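# Sort objects into matching labeled bins with one arm

## Task

Place every object into the bin whose label matches it, and leave any object with no matching label on the table. When done, no object may stick out over a bin's rim, every bin must sit flat on the table, and everything must stay in place without the robot holding it.

## Robot and tools

Robot: a single five-joint arm with a two-finger gripper, mounted above a table. The base may sit slightly tilted relative to the table. Occasionally an outside disturbance may briefly pull on a held part or shove a loose object. Knocking or placing anything off the table counts as failure.

Scene frame: origin on the table surface straight below the arm base; +z is up; looking along +x, +y points left. Camera calibrations (K, distortion D, T_world_to_cam in metres) use this frame. Fixed cameras may be off by up to about 2.3 degrees and 9 mm; the pose of cam_wrist is not provided.

Tool execute_actions, argument "actions": a list holding one action, one wait, or nothing. Optional "pictures" (boolean) controls whether images from cam_head_left, cam_head_right, cam_high, cam_low and cam_wrist (each 672x504) come back; they do by default.
- Empty list {"actions": []}: no new command, just returns the current state.
- Action {"rows": [[...], ...], "steps": n}: 1 to 15 rows, n from 1 to 15 (default 15), each step lasting 1/30 s. Row k is used on step k; if rows run out, the final row repeats. Each row is six numbers for the one arm: shoulder pan, shoulder lift, elbow flex, wrist flex, wrist roll (absolute target angles in radians, same convention as the Joint positions line), then the gripper opening.
- Wait {"steps": n} with n up to 300: issues nothing and returns after n steps counted from the previous result; time spent replying is included.
A refused call sends nothing to the robot.

Joint ranges (rad): pan -1.920 to 1.920, lift -1.745 to 1.745, elbow -1.690 to 1.580, wrist flex -1.658 to 1.658, wrist roll -2.744 to 2.841. True ends may differ by up to 0.037 rad either way. A target more than 0.037 beyond a stated end, and also beyond the joint's last reported angle, is refused. A target past the true end is clipped to it, and the result may say "joint sent to its limit" (possibly referring to an earlier, still-running action); no such note does not prove more travel exists. Increasing pan rotates the arm clockwise viewed from above.

Gripper opening: from -1 (closed) to +1 (fully open, about 0.106 m between pads). Values between map linearly to finger joint travel, not to width; 0 is roughly 0.074 m. A full close takes at least about 0.5 s.

Motion behaviour: targets ramp at up to 5 rad/s with about 0.13 s to reach that speed. Each step, a joint's sent target is capped at a lead over its measured angle: 0.23 rad for pan, 0.328 for lift and elbow, 0.262 for wrist flex, 0.224 for wrist roll. If the targets would move the gripper more than 70 mm from where it is measured, all targets are pulled back toward the measured angles. Weight of the arm is roughly compensated but a held object is not; friction typically leaves joints 0.01 to 0.05 rad short of the command. Between calls the arm keeps heading for the last row sent until it nearly stops or a step is HELD; after that, only a new action makes it move or push further. Fingers still in motion keep moving. The simulation runs while you compose replies.

Result lines: Joint positions gives the five angles (rad) plus the measured pad gap (m). grip_measured is the measured finger opening on the command scale. HELD flags steps where some or all of your row was not sent. "joint command not followed" means the clearance check altered or blocked targets; mounting blocks and posts count as part of the arm. With fingers pointing down and the gripper within about 0.15 m of the pan axis, a wrist roll outside roughly -1.9 to 0.0 rad can bring the bracket or open finger too close to the arm, and the result reports this. MOTOR HOT appears at 55 °C; at 70 °C an OVER-TEMPERATURE FAULT stops the arm and the hot motors go limp until cooled (minutes). Carrying loads and holding them while idle heats motors, and some heat carries into the next scene.

Gripping: to hold something, keep commanding an opening well under grip_measured; a larger gap means a firmer squeeze, up to about 19-25 N per pad for objects up to about 5 cm wide (some grippers weaker). Initial contact can spike higher. Commanding more than about 0.08 below grip_measured for around 2 s total can make force fade silently; raising the command above grip_measured restores force but releases the object.

Overload: pushing hard against an immovable thing for about 2 s total can silently weaken a joint's motor, and waiting won't cure it. Fix by commanding that joint about 0.15 rad away from its reported angle, on the side opposite the obstacle.

Avoid drops, slips, slamming, hard impacts and heavy pushing; move smoothly with modest effort.

Tool zoom_image: {"camera": name, "region": [x0, y0, x1, y1]} in pixels of that camera's latest full image, top-left origin, at most 504x504; returns a sharper close-up.

Tool finished_scene: {"scene": n} with the current scene's number ends it irreversibly, grades it and starts the next scene, whose task appears in the result. Replying without any tool call ends everything. The goal must hold after ending.

Each tool is called after ">>>" in YAML: its name, and indented under it one key for each argument.

## Session

>>> execute_actions:
  actions: []

Scene clock: 0.00 s of 7600.00 s.
grip_measured=+1.00
Joint positions: [ 1.429 -0.156 -0.411  1.298 -1.363  0.106]
Motor temperatures (°C, as the motors report them): [26 28 26 24 27]

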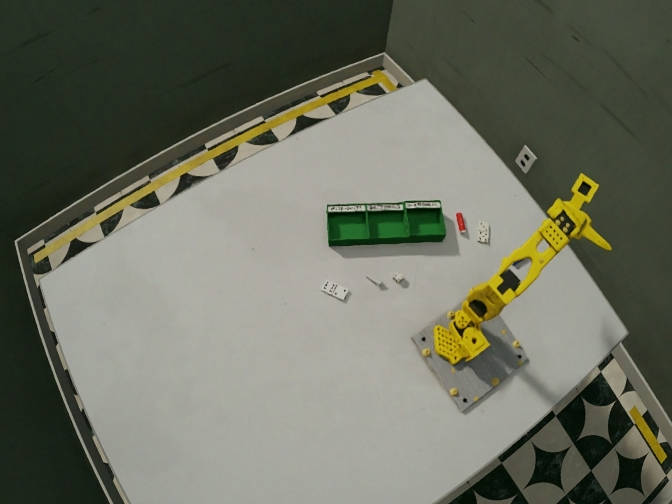

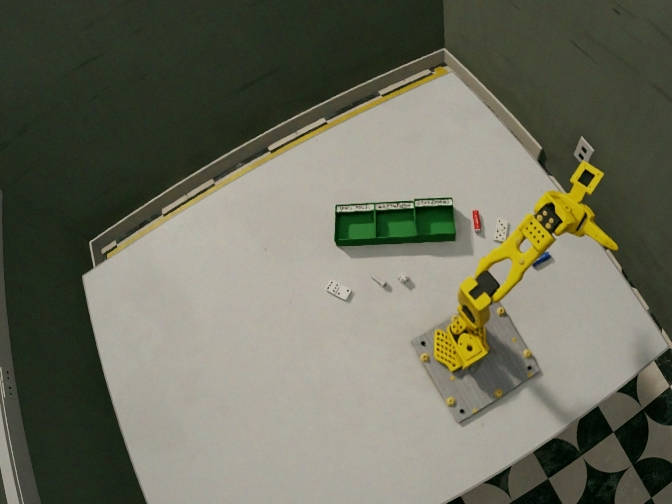

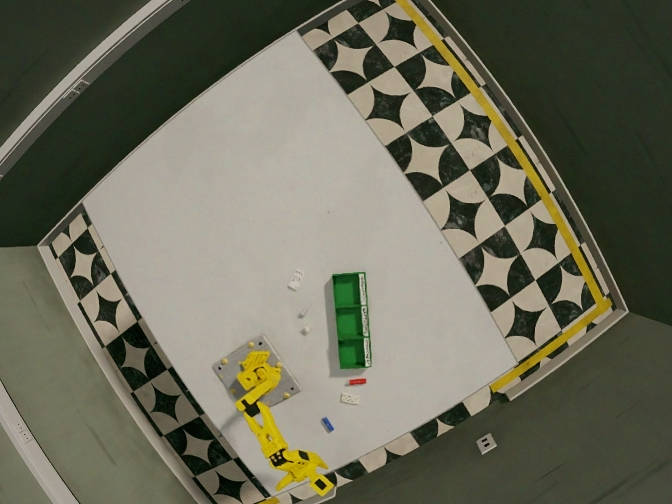

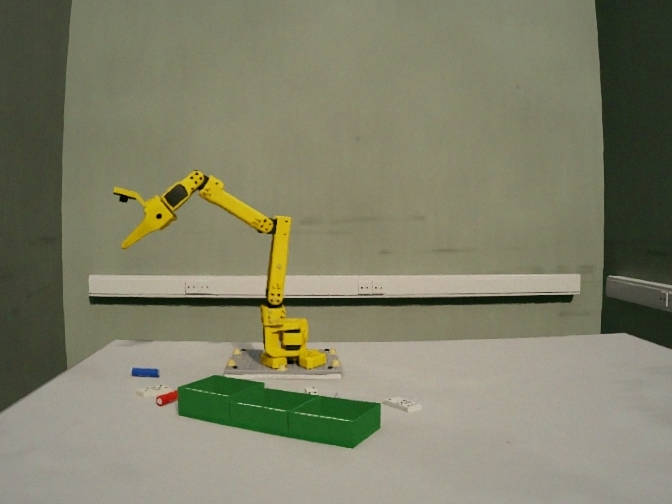

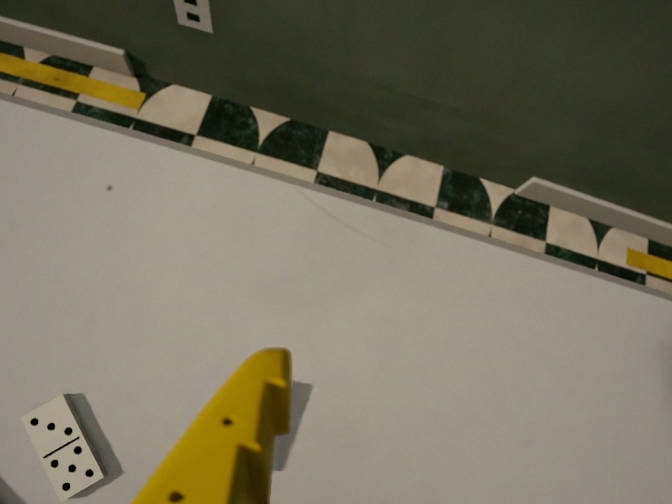

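>>> zoom_image:
  camera: "cam_head_left"
  region: [300, 180, 510, 320]

>>> zoom_image:
  camera: "cam_high"
  region: [260, 250, 420, 450]

>>> zoom_image:
  camera: "cam_low"
  region: [100, 150, 440, 460]

Region (300, 180, 510, 320) of cam_head_left's 672x504 image, scaled by 2.400, with more detail than that image has.

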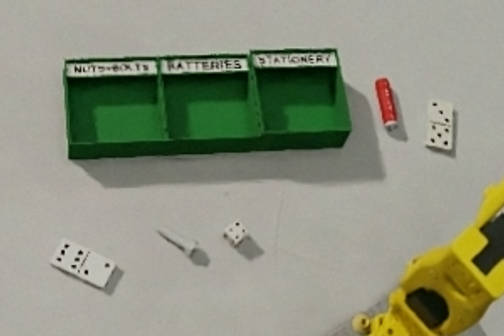

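Region (260, 250, 420, 450) of cam_high's 672x504 image, scaled by 2.520, with more detail than that image has; it fills the left 403 columns of this view, and the rest is white.

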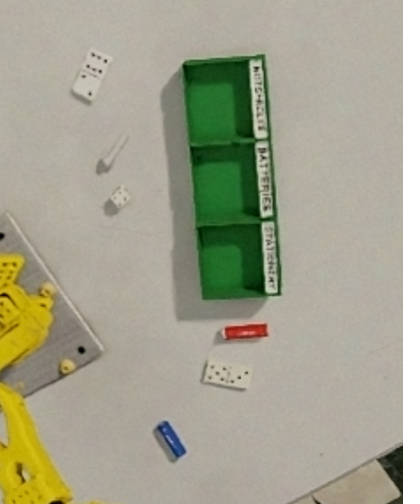

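Region (100, 150, 440, 460) of cam_low's 672x504 image, scaled by 1.482, with more detail than that image has; it fills the top 460 rows of this view, and the rest is white.

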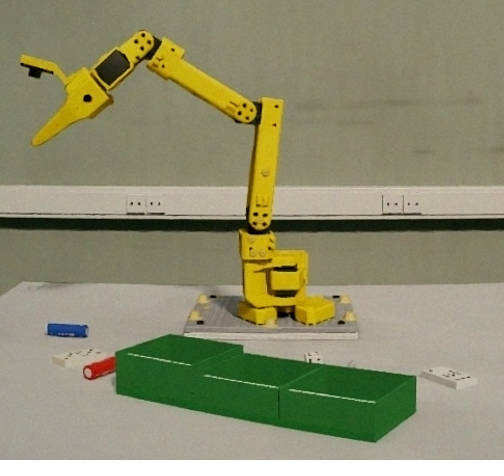

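>>> execute_actions:
  actions:
    - {"rows":[[1.3,-0.15,-0.4,1.3,-1.363,1],[1.15,-0.15,-0.4,1.3,-1.363,1],[1.0,-0.15,-0.4,1.3,-1.363,1],[0.85,-0.15,-0.4,1.3,-1.363,1],[0.7,-0.15,-0.4,1.3,-1.363,1],[0.55,-0.15,-0.4,1.3,-1.363,1],[0.4,-0.15,-0.4,1.3,-1.363,1],[0.25,-0.15,-0.38,1.33,-1.363,1],[0.1,-0.14,-0.35,1.36,-1.363,1],[-0.05,-0.13,-0.32,1.4,-1.363,1],[-0.2,-0.12,-0.29,1.44,-1.363,1],[-0.32,-0.11,-0.26,1.48,-1.363,1],[-0.42,-0.1,-0.23,1.52,-1.363,1],[-0.48,-0.1,-0.21,1.56,-1.363,1],[-0.5,-0.1,-0.2,1.6,-1.363,1]]}
  pictures: false

>>> execute_actions:
  actions:
    - {"steps":20}

Scene clock: 13.83 s of 7600.00 s.
grip_measured=+1.00
Joint positions: [ 0.703 -0.117 -0.263  1.487 -1.363  0.106]
Motor temperatures (°C, as the motors report them): [26 28 26 24 27]
Steps of this call (steps 1 to 90: nothing new was sent; then 10.33 s passed at rest; steps 91 to 105: all 15 steps of this action). Readings (joint positions):
91: [1.429 -0.156 -0.411 1.298 -1.363]
92: [1.421 -0.156 -0.411 1.298 -1.363]
94: [1.346 -0.156 -0.411 1.298 -1.363]
98: [1.110 -0.156 -0.411 1.298 -1.363]
105: the state above

Scene clock: 14.50 s of 7600.00 s.
grip_measured=+1.00
Joint positions: [-0.439 -0.113 -0.22   1.593 -1.363  0.106]
Motor temperatures (°C, as the motors report them): [26 28 26 24 27]
Steps of this call (steps 1 to 20: the robot went on to your last target). Readings (joint positions):
1: [0.645 -0.114 -0.241 1.525 -1.363]
2: [0.587 -0.113 -0.227 1.553 -1.363]
4: [0.470 -0.113 -0.220 1.580 -1.363]
8: [0.237 -0.113 -0.220 1.591 -1.363]
20: the state above

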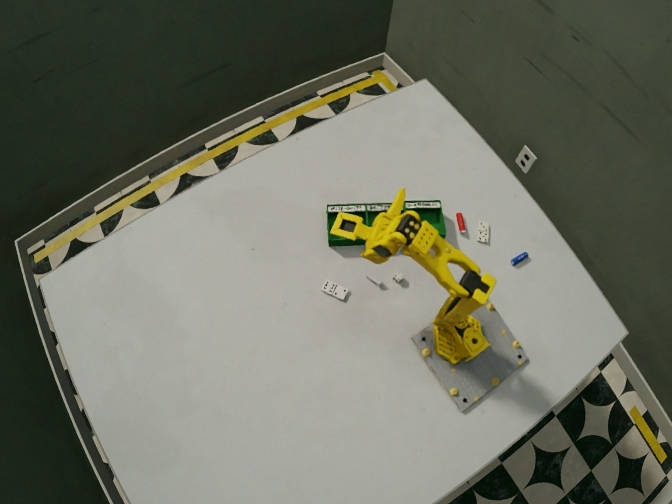

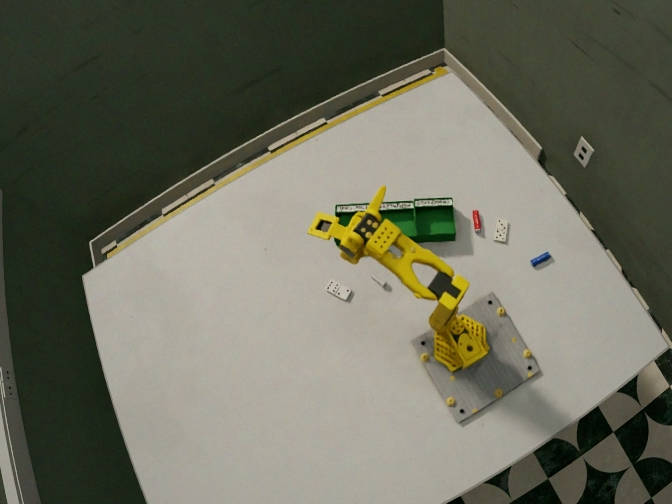

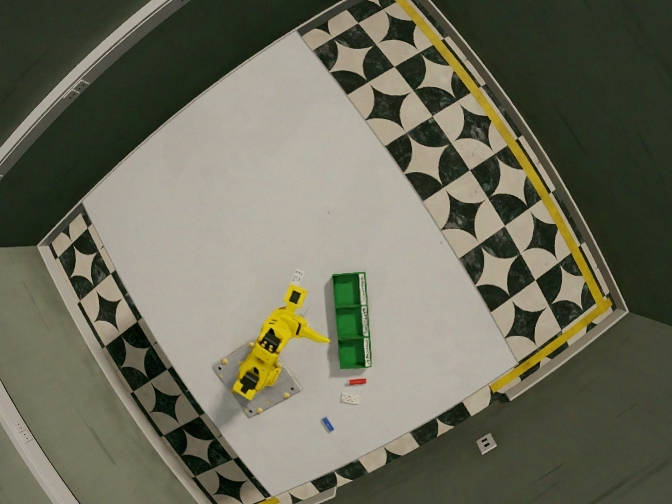

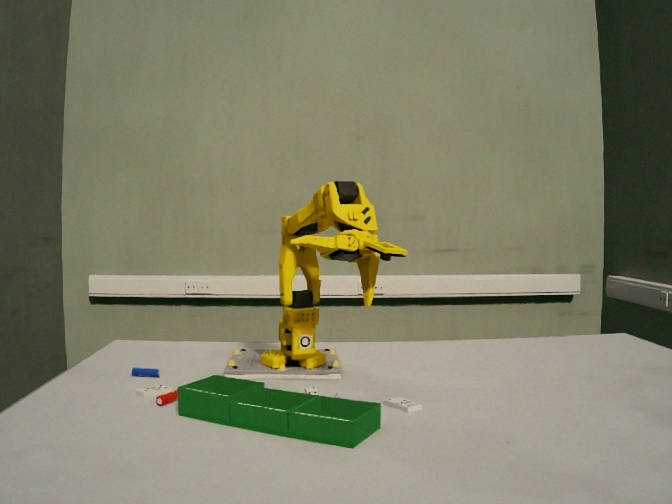

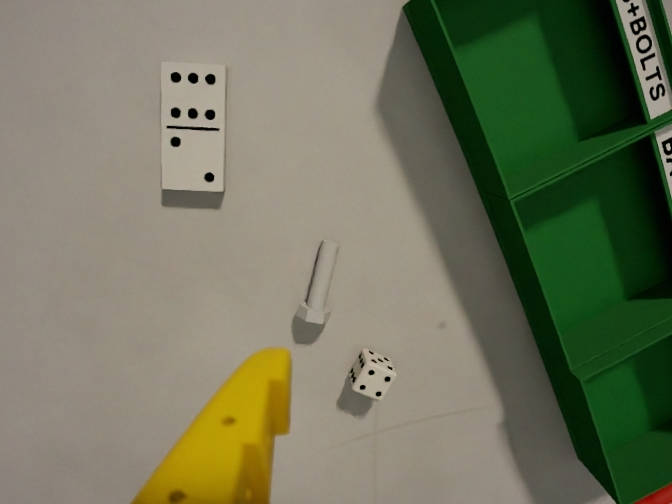

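>>> execute_actions:
  actions:
    - {"rows":[[-0.5,-0.1,-0.16,1.58,-1.363,0.8],[-0.51,-0.09,-0.11,1.56,-1.363,0.6],[-0.52,-0.08,-0.05,1.54,-1.363,0.4],[-0.53,-0.07,0.01,1.52,-1.363,0.2],[-0.54,-0.06,0.07,1.5,-1.363,0],[-0.54,-0.055,0.12,1.48,-1.363,-0.2],[-0.54,-0.053,0.168,1.456,-1.363,-0.4]]}

Scene clock: 22.50 s of 7600.00 s.
grip_measured=-0.33
Joint positions: [-0.535 -0.067  0.15   1.464 -1.363  0.052]
Motor temperatures (°C, as the motors report them): [26 28 26 24 27]
Steps of this call (steps 1 to 30: the robot went on to your last target; steps 31 to 100: nothing new was sent; then 4.17 s passed at rest; steps 101 to 115: all 15 steps of this action). Readings (joint positions):
101: [-0.493 -0.113 -0.218 1.593 -1.363]
102: [-0.495 -0.113 -0.207 1.590 -1.363]
104: [-0.505 -0.104 -0.146 1.568 -1.363]
108: [-0.531 -0.071 0.061 1.496 -1.363]
115: the state above

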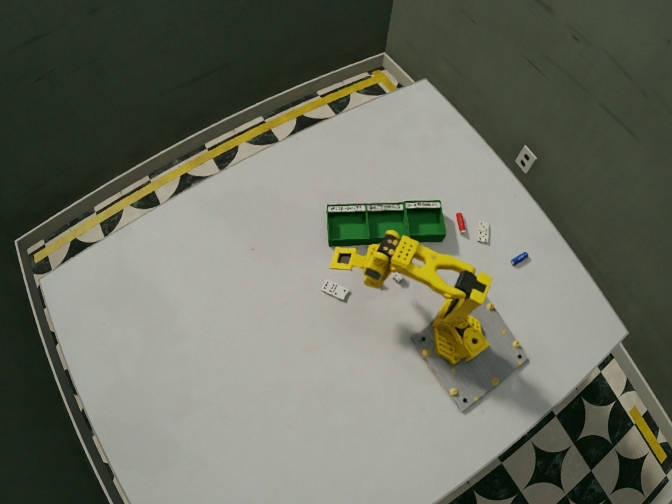

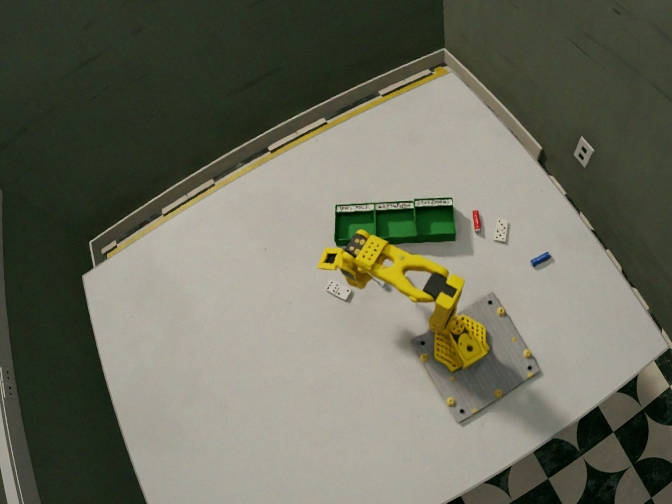

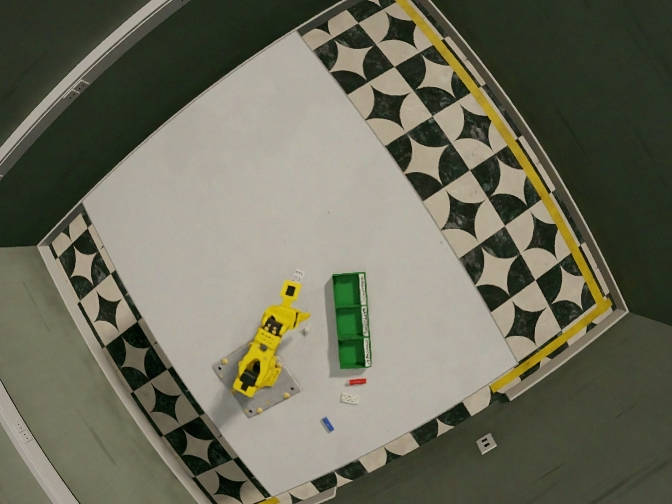

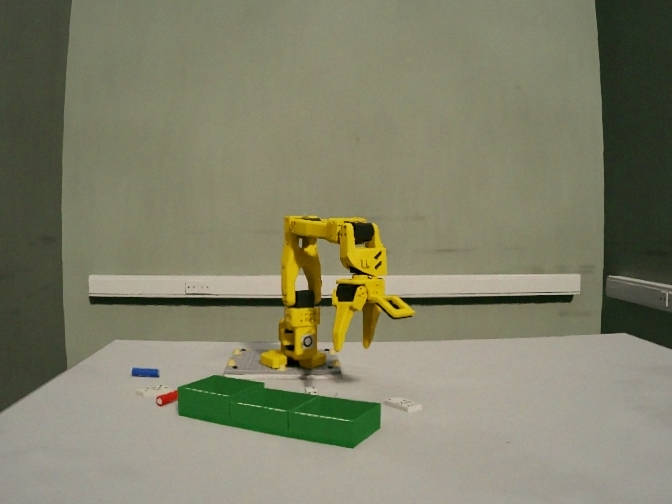

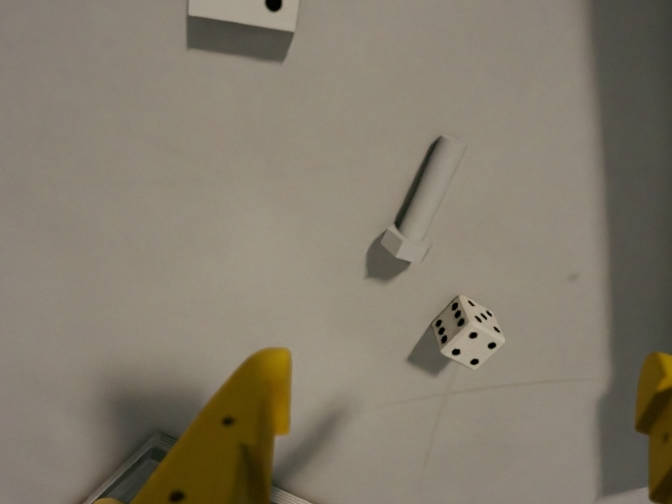

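>>> execute_actions:
  actions:
    - {"rows":[[-0.54,-0.03,0.15,1.44,-1.363,-0.45],[-0.54,0.01,0.14,1.41,-1.363,-0.5],[-0.54,0.05,0.13,1.38,-1.363,-0.5],[-0.54,0.09,0.12,1.355,-1.363,-0.5],[-0.54,0.13,0.11,1.33,-1.363,-0.5],[-0.54,0.16,0.1,1.31,-1.363,-0.5],[-0.54,0.186,0.09,1.295,-1.363,-0.5]]}

Scene clock: 27.83 s of 7600.00 s.
grip_measured=-0.49
Joint positions: [-0.535  0.169  0.106  1.303 -1.363  0.04 ]
Motor temperatures (°C, as the motors report them): [26 28 26 24 27]
Steps of this call (steps 1 to 15: the robot went on to your last target; steps 16 to 90: nothing new was sent; then 1.83 s passed at rest; steps 91 to 105: all 15 steps of this action). Readings (joint positions):
91: [-0.535 -0.067 0.150 1.462 -1.363]
92: [-0.535 -0.058 0.150 1.456 -1.363]
94: [-0.535 -0.012 0.147 1.424 -1.363]
98: [-0.535 0.127 0.119 1.332 -1.363]
105: the state above

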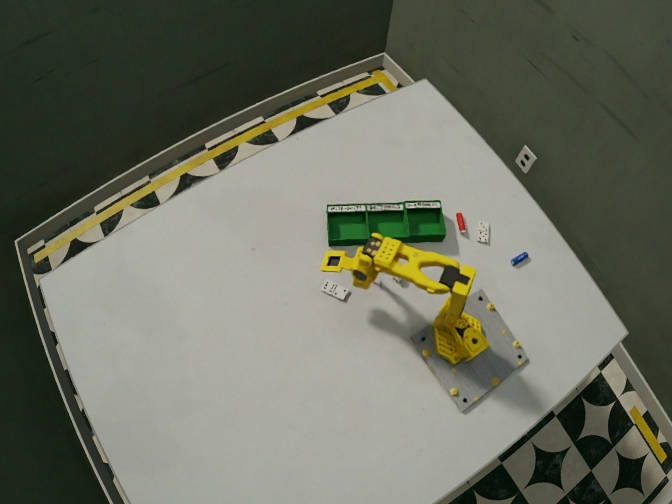

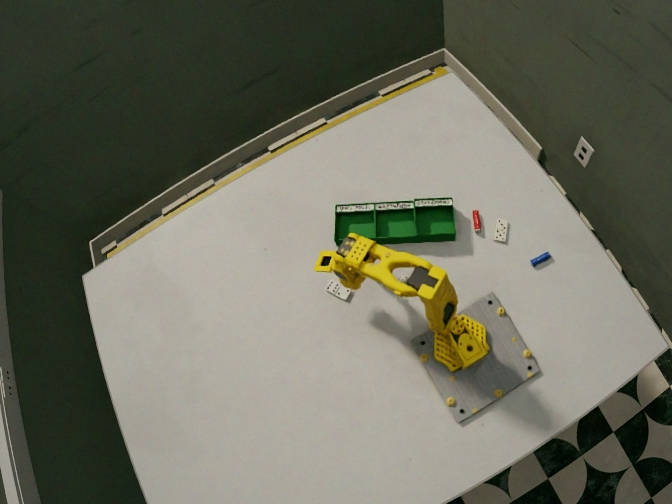

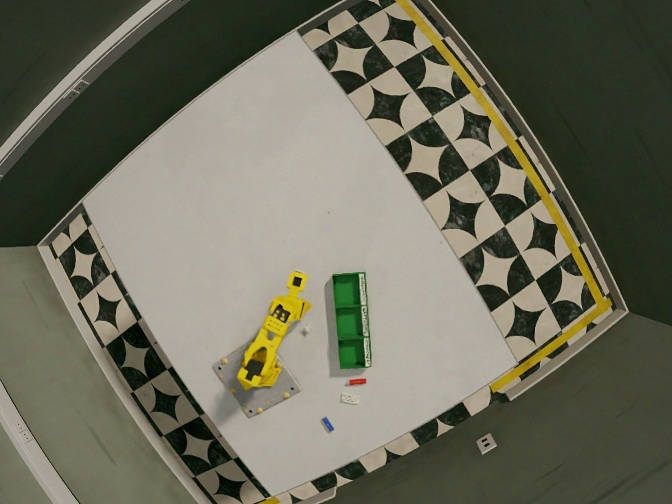

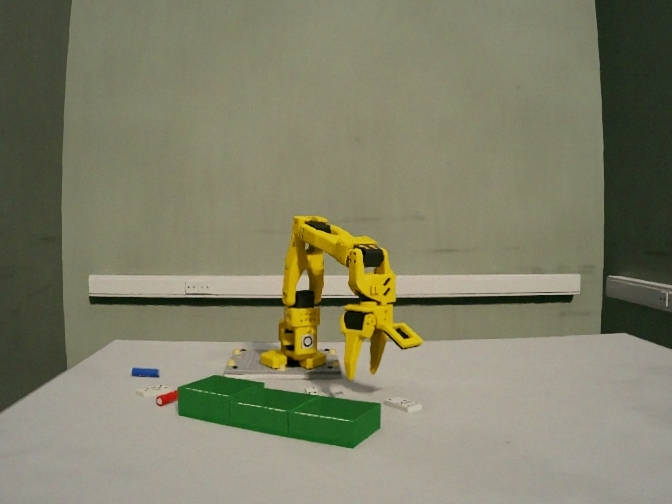

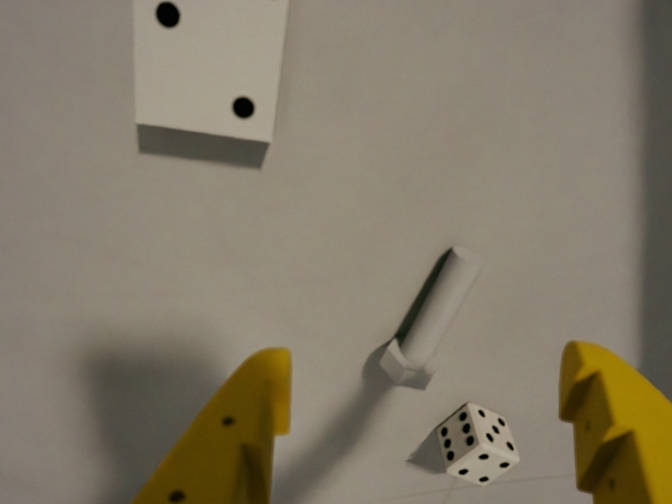

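>>> execute_actions:
  actions:
    - {"rows":[[-0.54,0.2,0.09,1.29,-1.363,-0.5],[-0.54,0.22,0.08,1.27,-1.363,-0.5],[-0.54,0.24,0.07,1.25,-1.363,-0.5],[-0.54,0.26,0.06,1.23,-1.363,-0.5],[-0.54,0.28,0.06,1.22,-1.363,-0.5]]}

Scene clock: 32.17 s of 7600.00 s.
grip_measured=-0.49
Joint positions: [-0.535  0.263  0.076  1.228 -1.363  0.04 ]
Motor temperatures (°C, as the motors report them): [26 28 26 24 27]
Steps of this call (steps 1 to 15: the robot went on to your last target; steps 16 to 90: nothing new was sent; then 0.83 s passed at rest; steps 91 to 105: all 15 steps of this action). Readings (joint positions):
91: [-0.535 0.171 0.106 1.303 -1.363]
92: [-0.535 0.177 0.104 1.300 -1.363]
94: [-0.535 0.205 0.095 1.280 -1.363]
98: [-0.535 0.260 0.080 1.234 -1.363]
105: the state above

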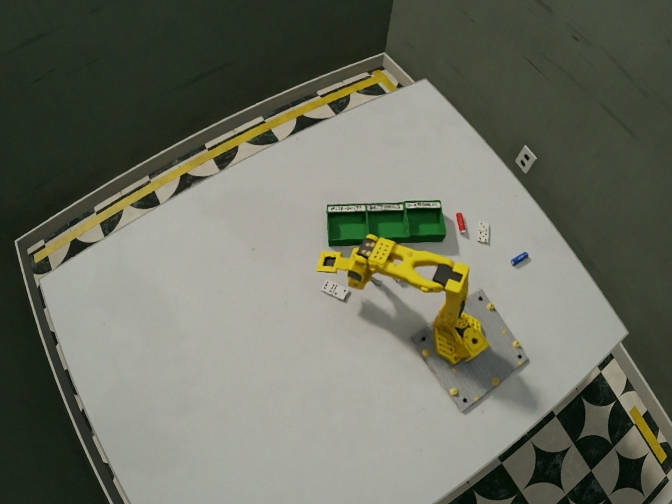

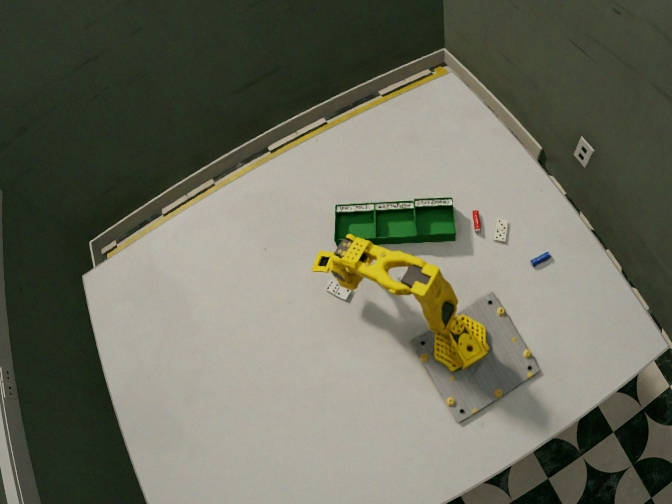

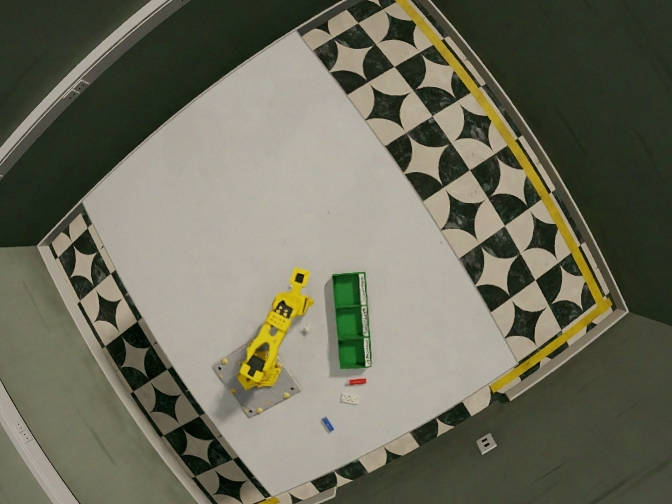

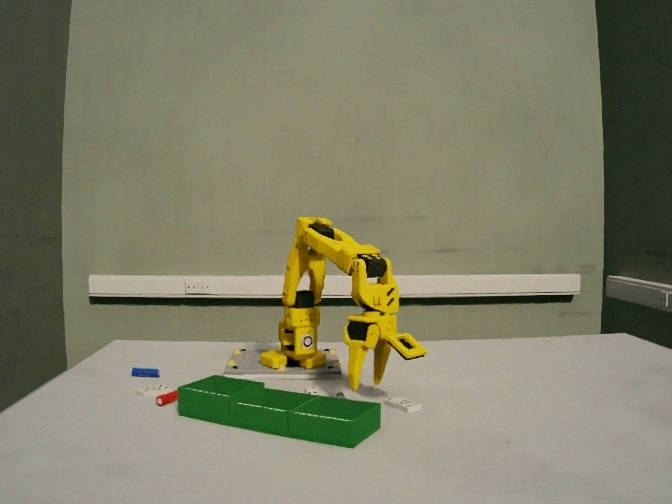

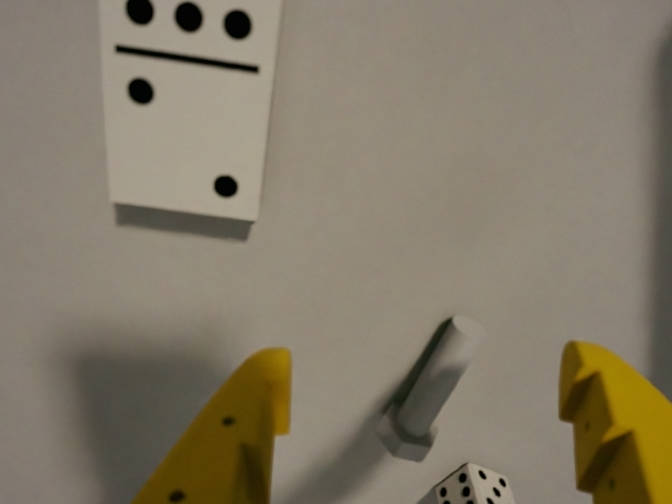

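>>> execute_actions:
  actions:
    - {"rows":[[-0.54,0.27,0.11,1.21,-1.363,-0.5],[-0.54,0.26,0.14,1.19,-1.363,-0.5],[-0.54,0.255,0.165,1.175,-1.363,-0.5]],"steps":12}

Scene clock: 36.20 s of 7600.00 s.
grip_measured=-0.49
Joint positions: [-0.535  0.263  0.147  1.183 -1.363  0.04 ]
Motor temperatures (°C, as the motors report them): [26 28 26 24 27]
Steps of this call (steps 1 to 15: the robot went on to your last target; steps 16 to 90: nothing new was sent; then 0.63 s passed at rest; steps 91 to 102: all 12 steps of this action). Readings (joint positions):
91: [-0.535 0.263 0.076 1.228 -1.363]
92: [-0.535 0.263 0.078 1.223 -1.363]
94: [-0.535 0.263 0.112 1.201 -1.363]
98: [-0.535 0.263 0.147 1.185 -1.363]
102: the state above

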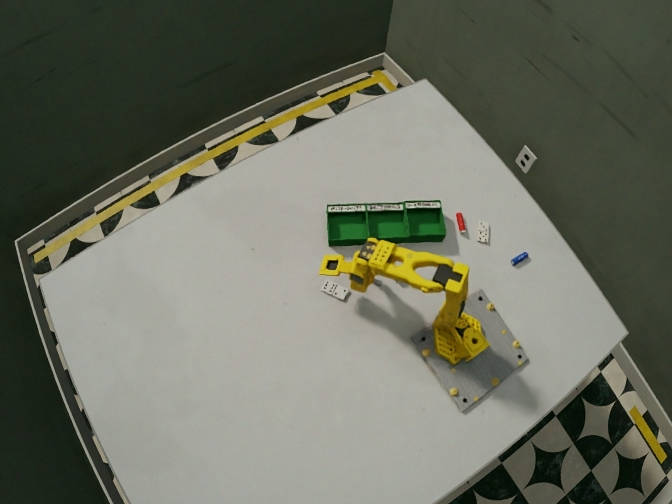

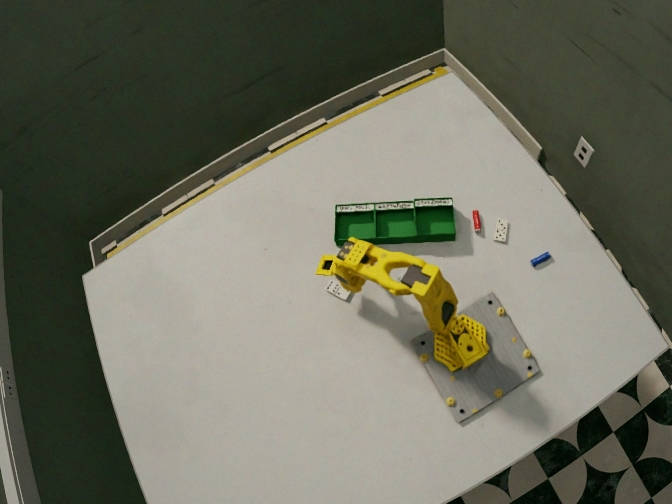

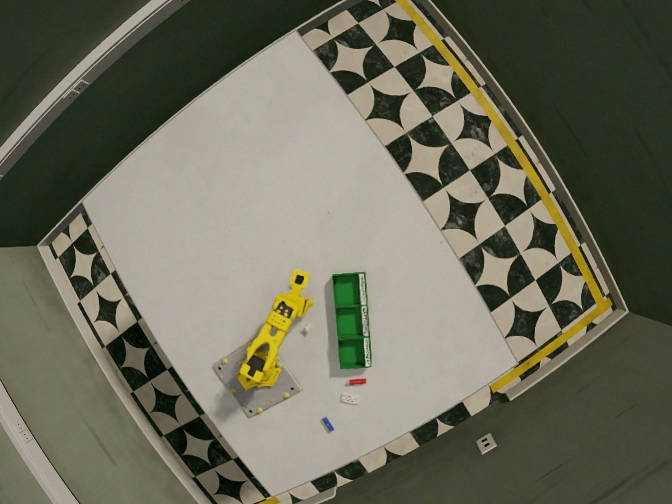

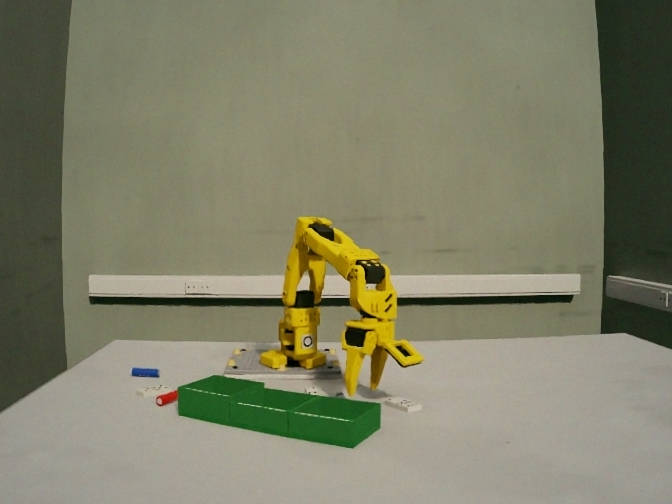

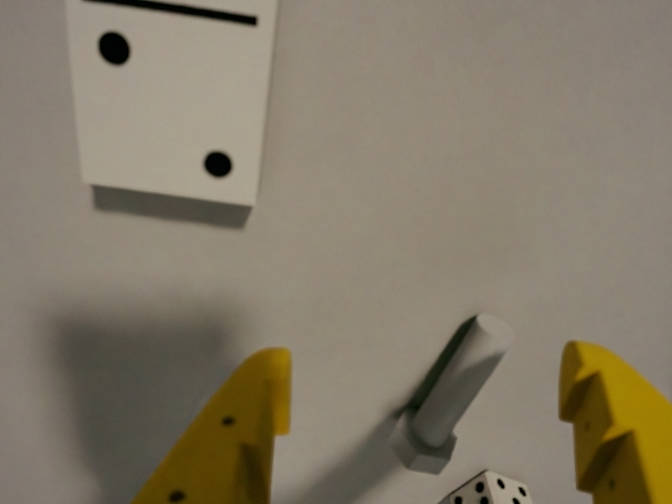

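>>> execute_actions:
  actions:
    - {"rows":[[-0.54,0.255,0.165,1.175,-1.363,-0.65],[-0.54,0.255,0.165,1.175,-1.363,-0.8],[-0.54,0.255,0.165,1.175,-1.363,-0.9],[-0.54,0.255,0.165,1.175,-1.363,-1]]}

Scene clock: 37.80 s of 7600.00 s.
grip_measured=-0.99
Joint positions: [-0.535  0.263  0.147  1.182 -1.363  0.004]
Motor temperatures (°C, as the motors report them): [26 28 26 24 27]
Steps of this call (steps 1 to 15: the robot went on to your last target; steps 16 to 33: nothing new was sent; steps 34 to 48: all 15 steps of this action). Readings (joint positions):
34: [-0.535 0.263 0.147 1.183 -1.363]
35: [-0.535 0.263 0.147 1.183 -1.363]
37: [-0.535 0.263 0.147 1.183 -1.363]
41: [-0.535 0.263 0.147 1.183 -1.363]
48: the state above

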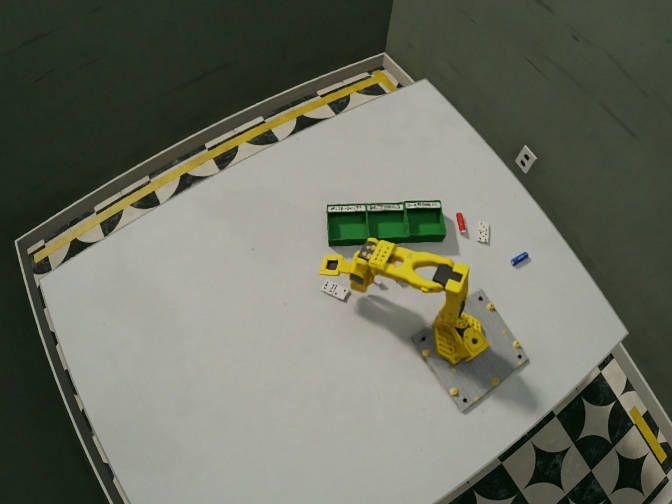

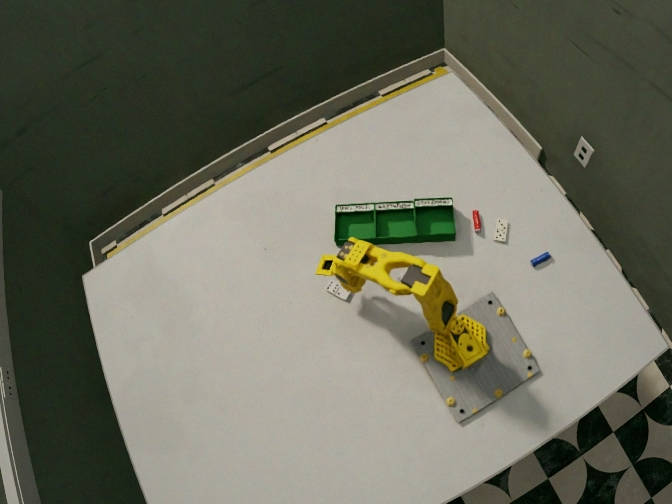

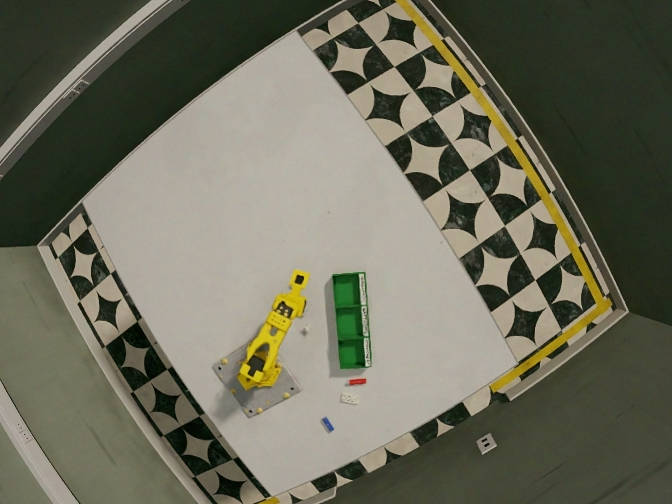

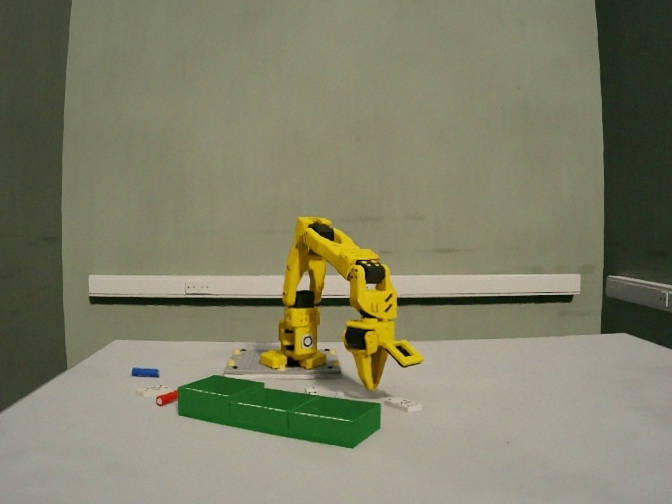

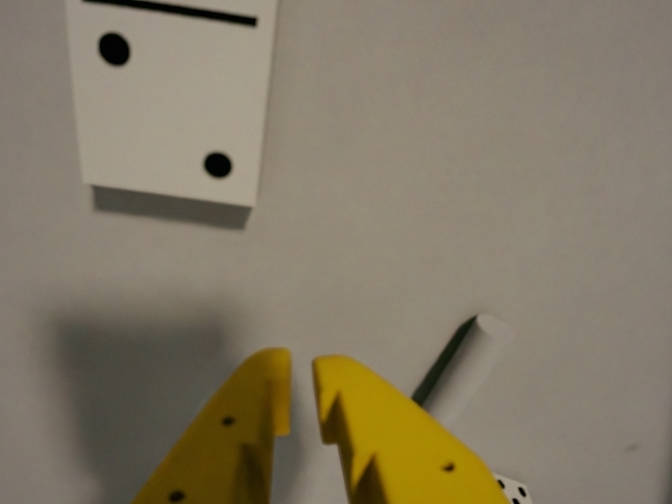

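>>> execute_actions:
  actions:
    - {"rows":[[-0.54,0.255,0.165,1.175,-1.363,-0.85],[-0.54,0.255,0.165,1.175,-1.363,-0.7],[-0.53,0.255,0.165,1.175,-1.363,-0.6],[-0.51,0.255,0.165,1.175,-1.363,-0.6],[-0.49,0.255,0.165,1.175,-1.363,-0.6],[-0.48,0.255,0.165,1.175,-1.363,-0.6],[-0.48,0.255,0.18,1.15,-1.363,-0.6],[-0.48,0.255,0.2,1.13,-1.363,-0.6],[-0.48,0.255,0.22,1.105,-1.363,-0.6],[-0.48,0.255,0.235,1.085,-1.363,-0.6]]}

>>> zoom_image:
  camera: "cam_low"
  region: [290, 320, 450, 430]

Scene clock: 43.77 s of 7600.00 s.
grip_measured=-0.61
Joint positions: [-0.485  0.263  0.218  1.096 -1.363  0.031]
Motor temperatures (°C, as the motors report them): [26 28 26 24 27]
Steps of this call (steps 1 to 15: the robot went on to your last target; steps 16 to 90: nothing new was sent; then 2.47 s passed at rest; steps 91 to 105: all 15 steps of this action). Readings (joint positions):
91: [-0.535 0.263 0.147 1.182 -1.363]
92: [-0.535 0.263 0.147 1.182 -1.363]
94: [-0.535 0.263 0.147 1.182 -1.363]
98: [-0.498 0.263 0.155 1.174 -1.363]
105: the state above

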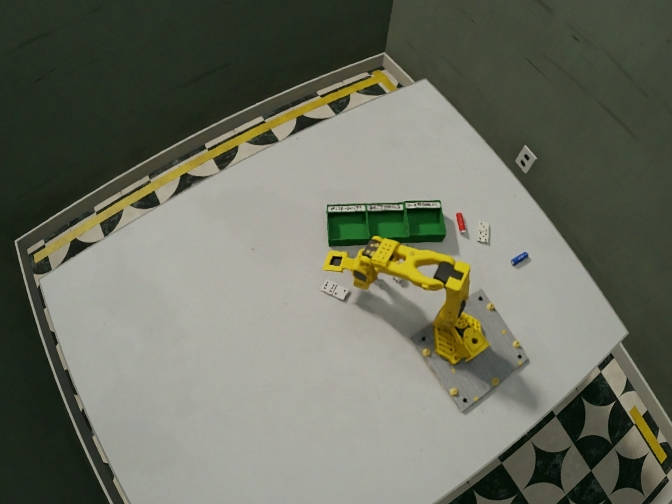

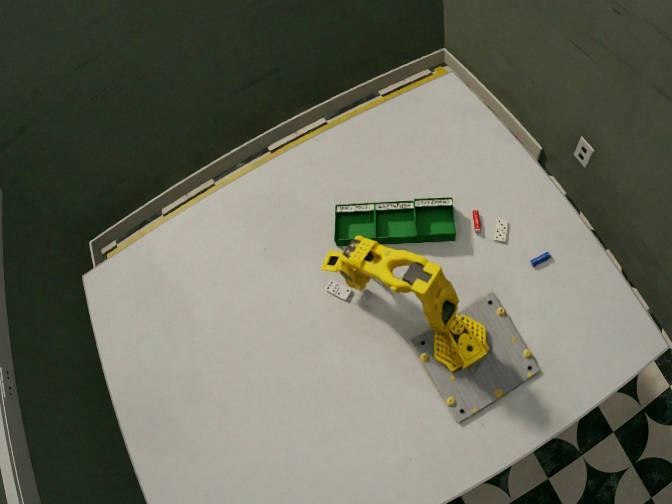

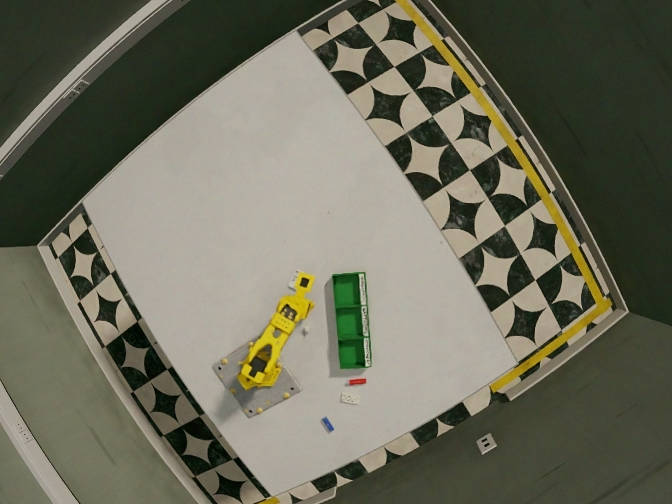

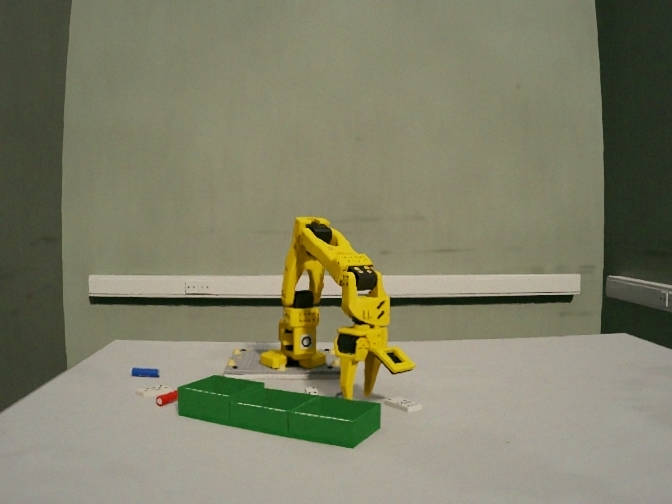

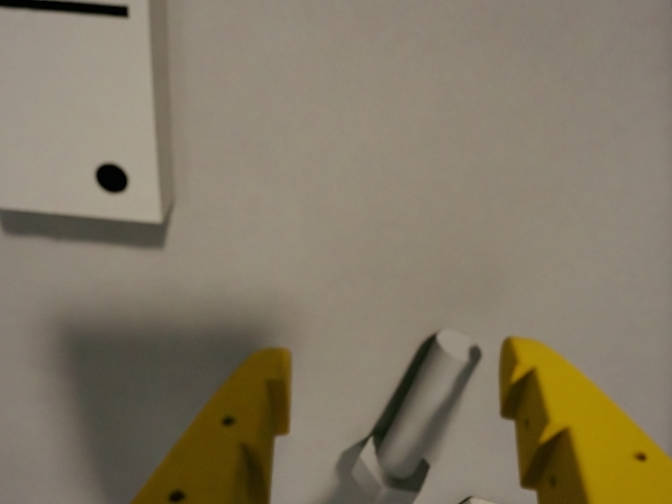

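Region (290, 320, 450, 430) of cam_low's 672x504 image, scaled by 3.150, with more detail than that image has; it fills the top 346 rows of this view, and the rest is white.

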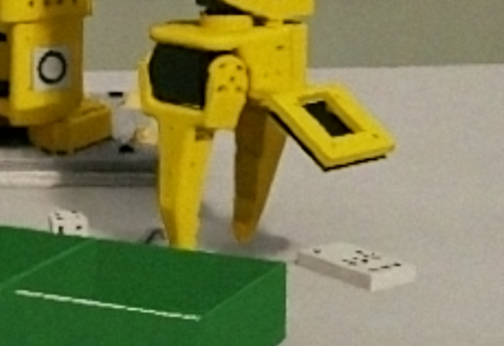

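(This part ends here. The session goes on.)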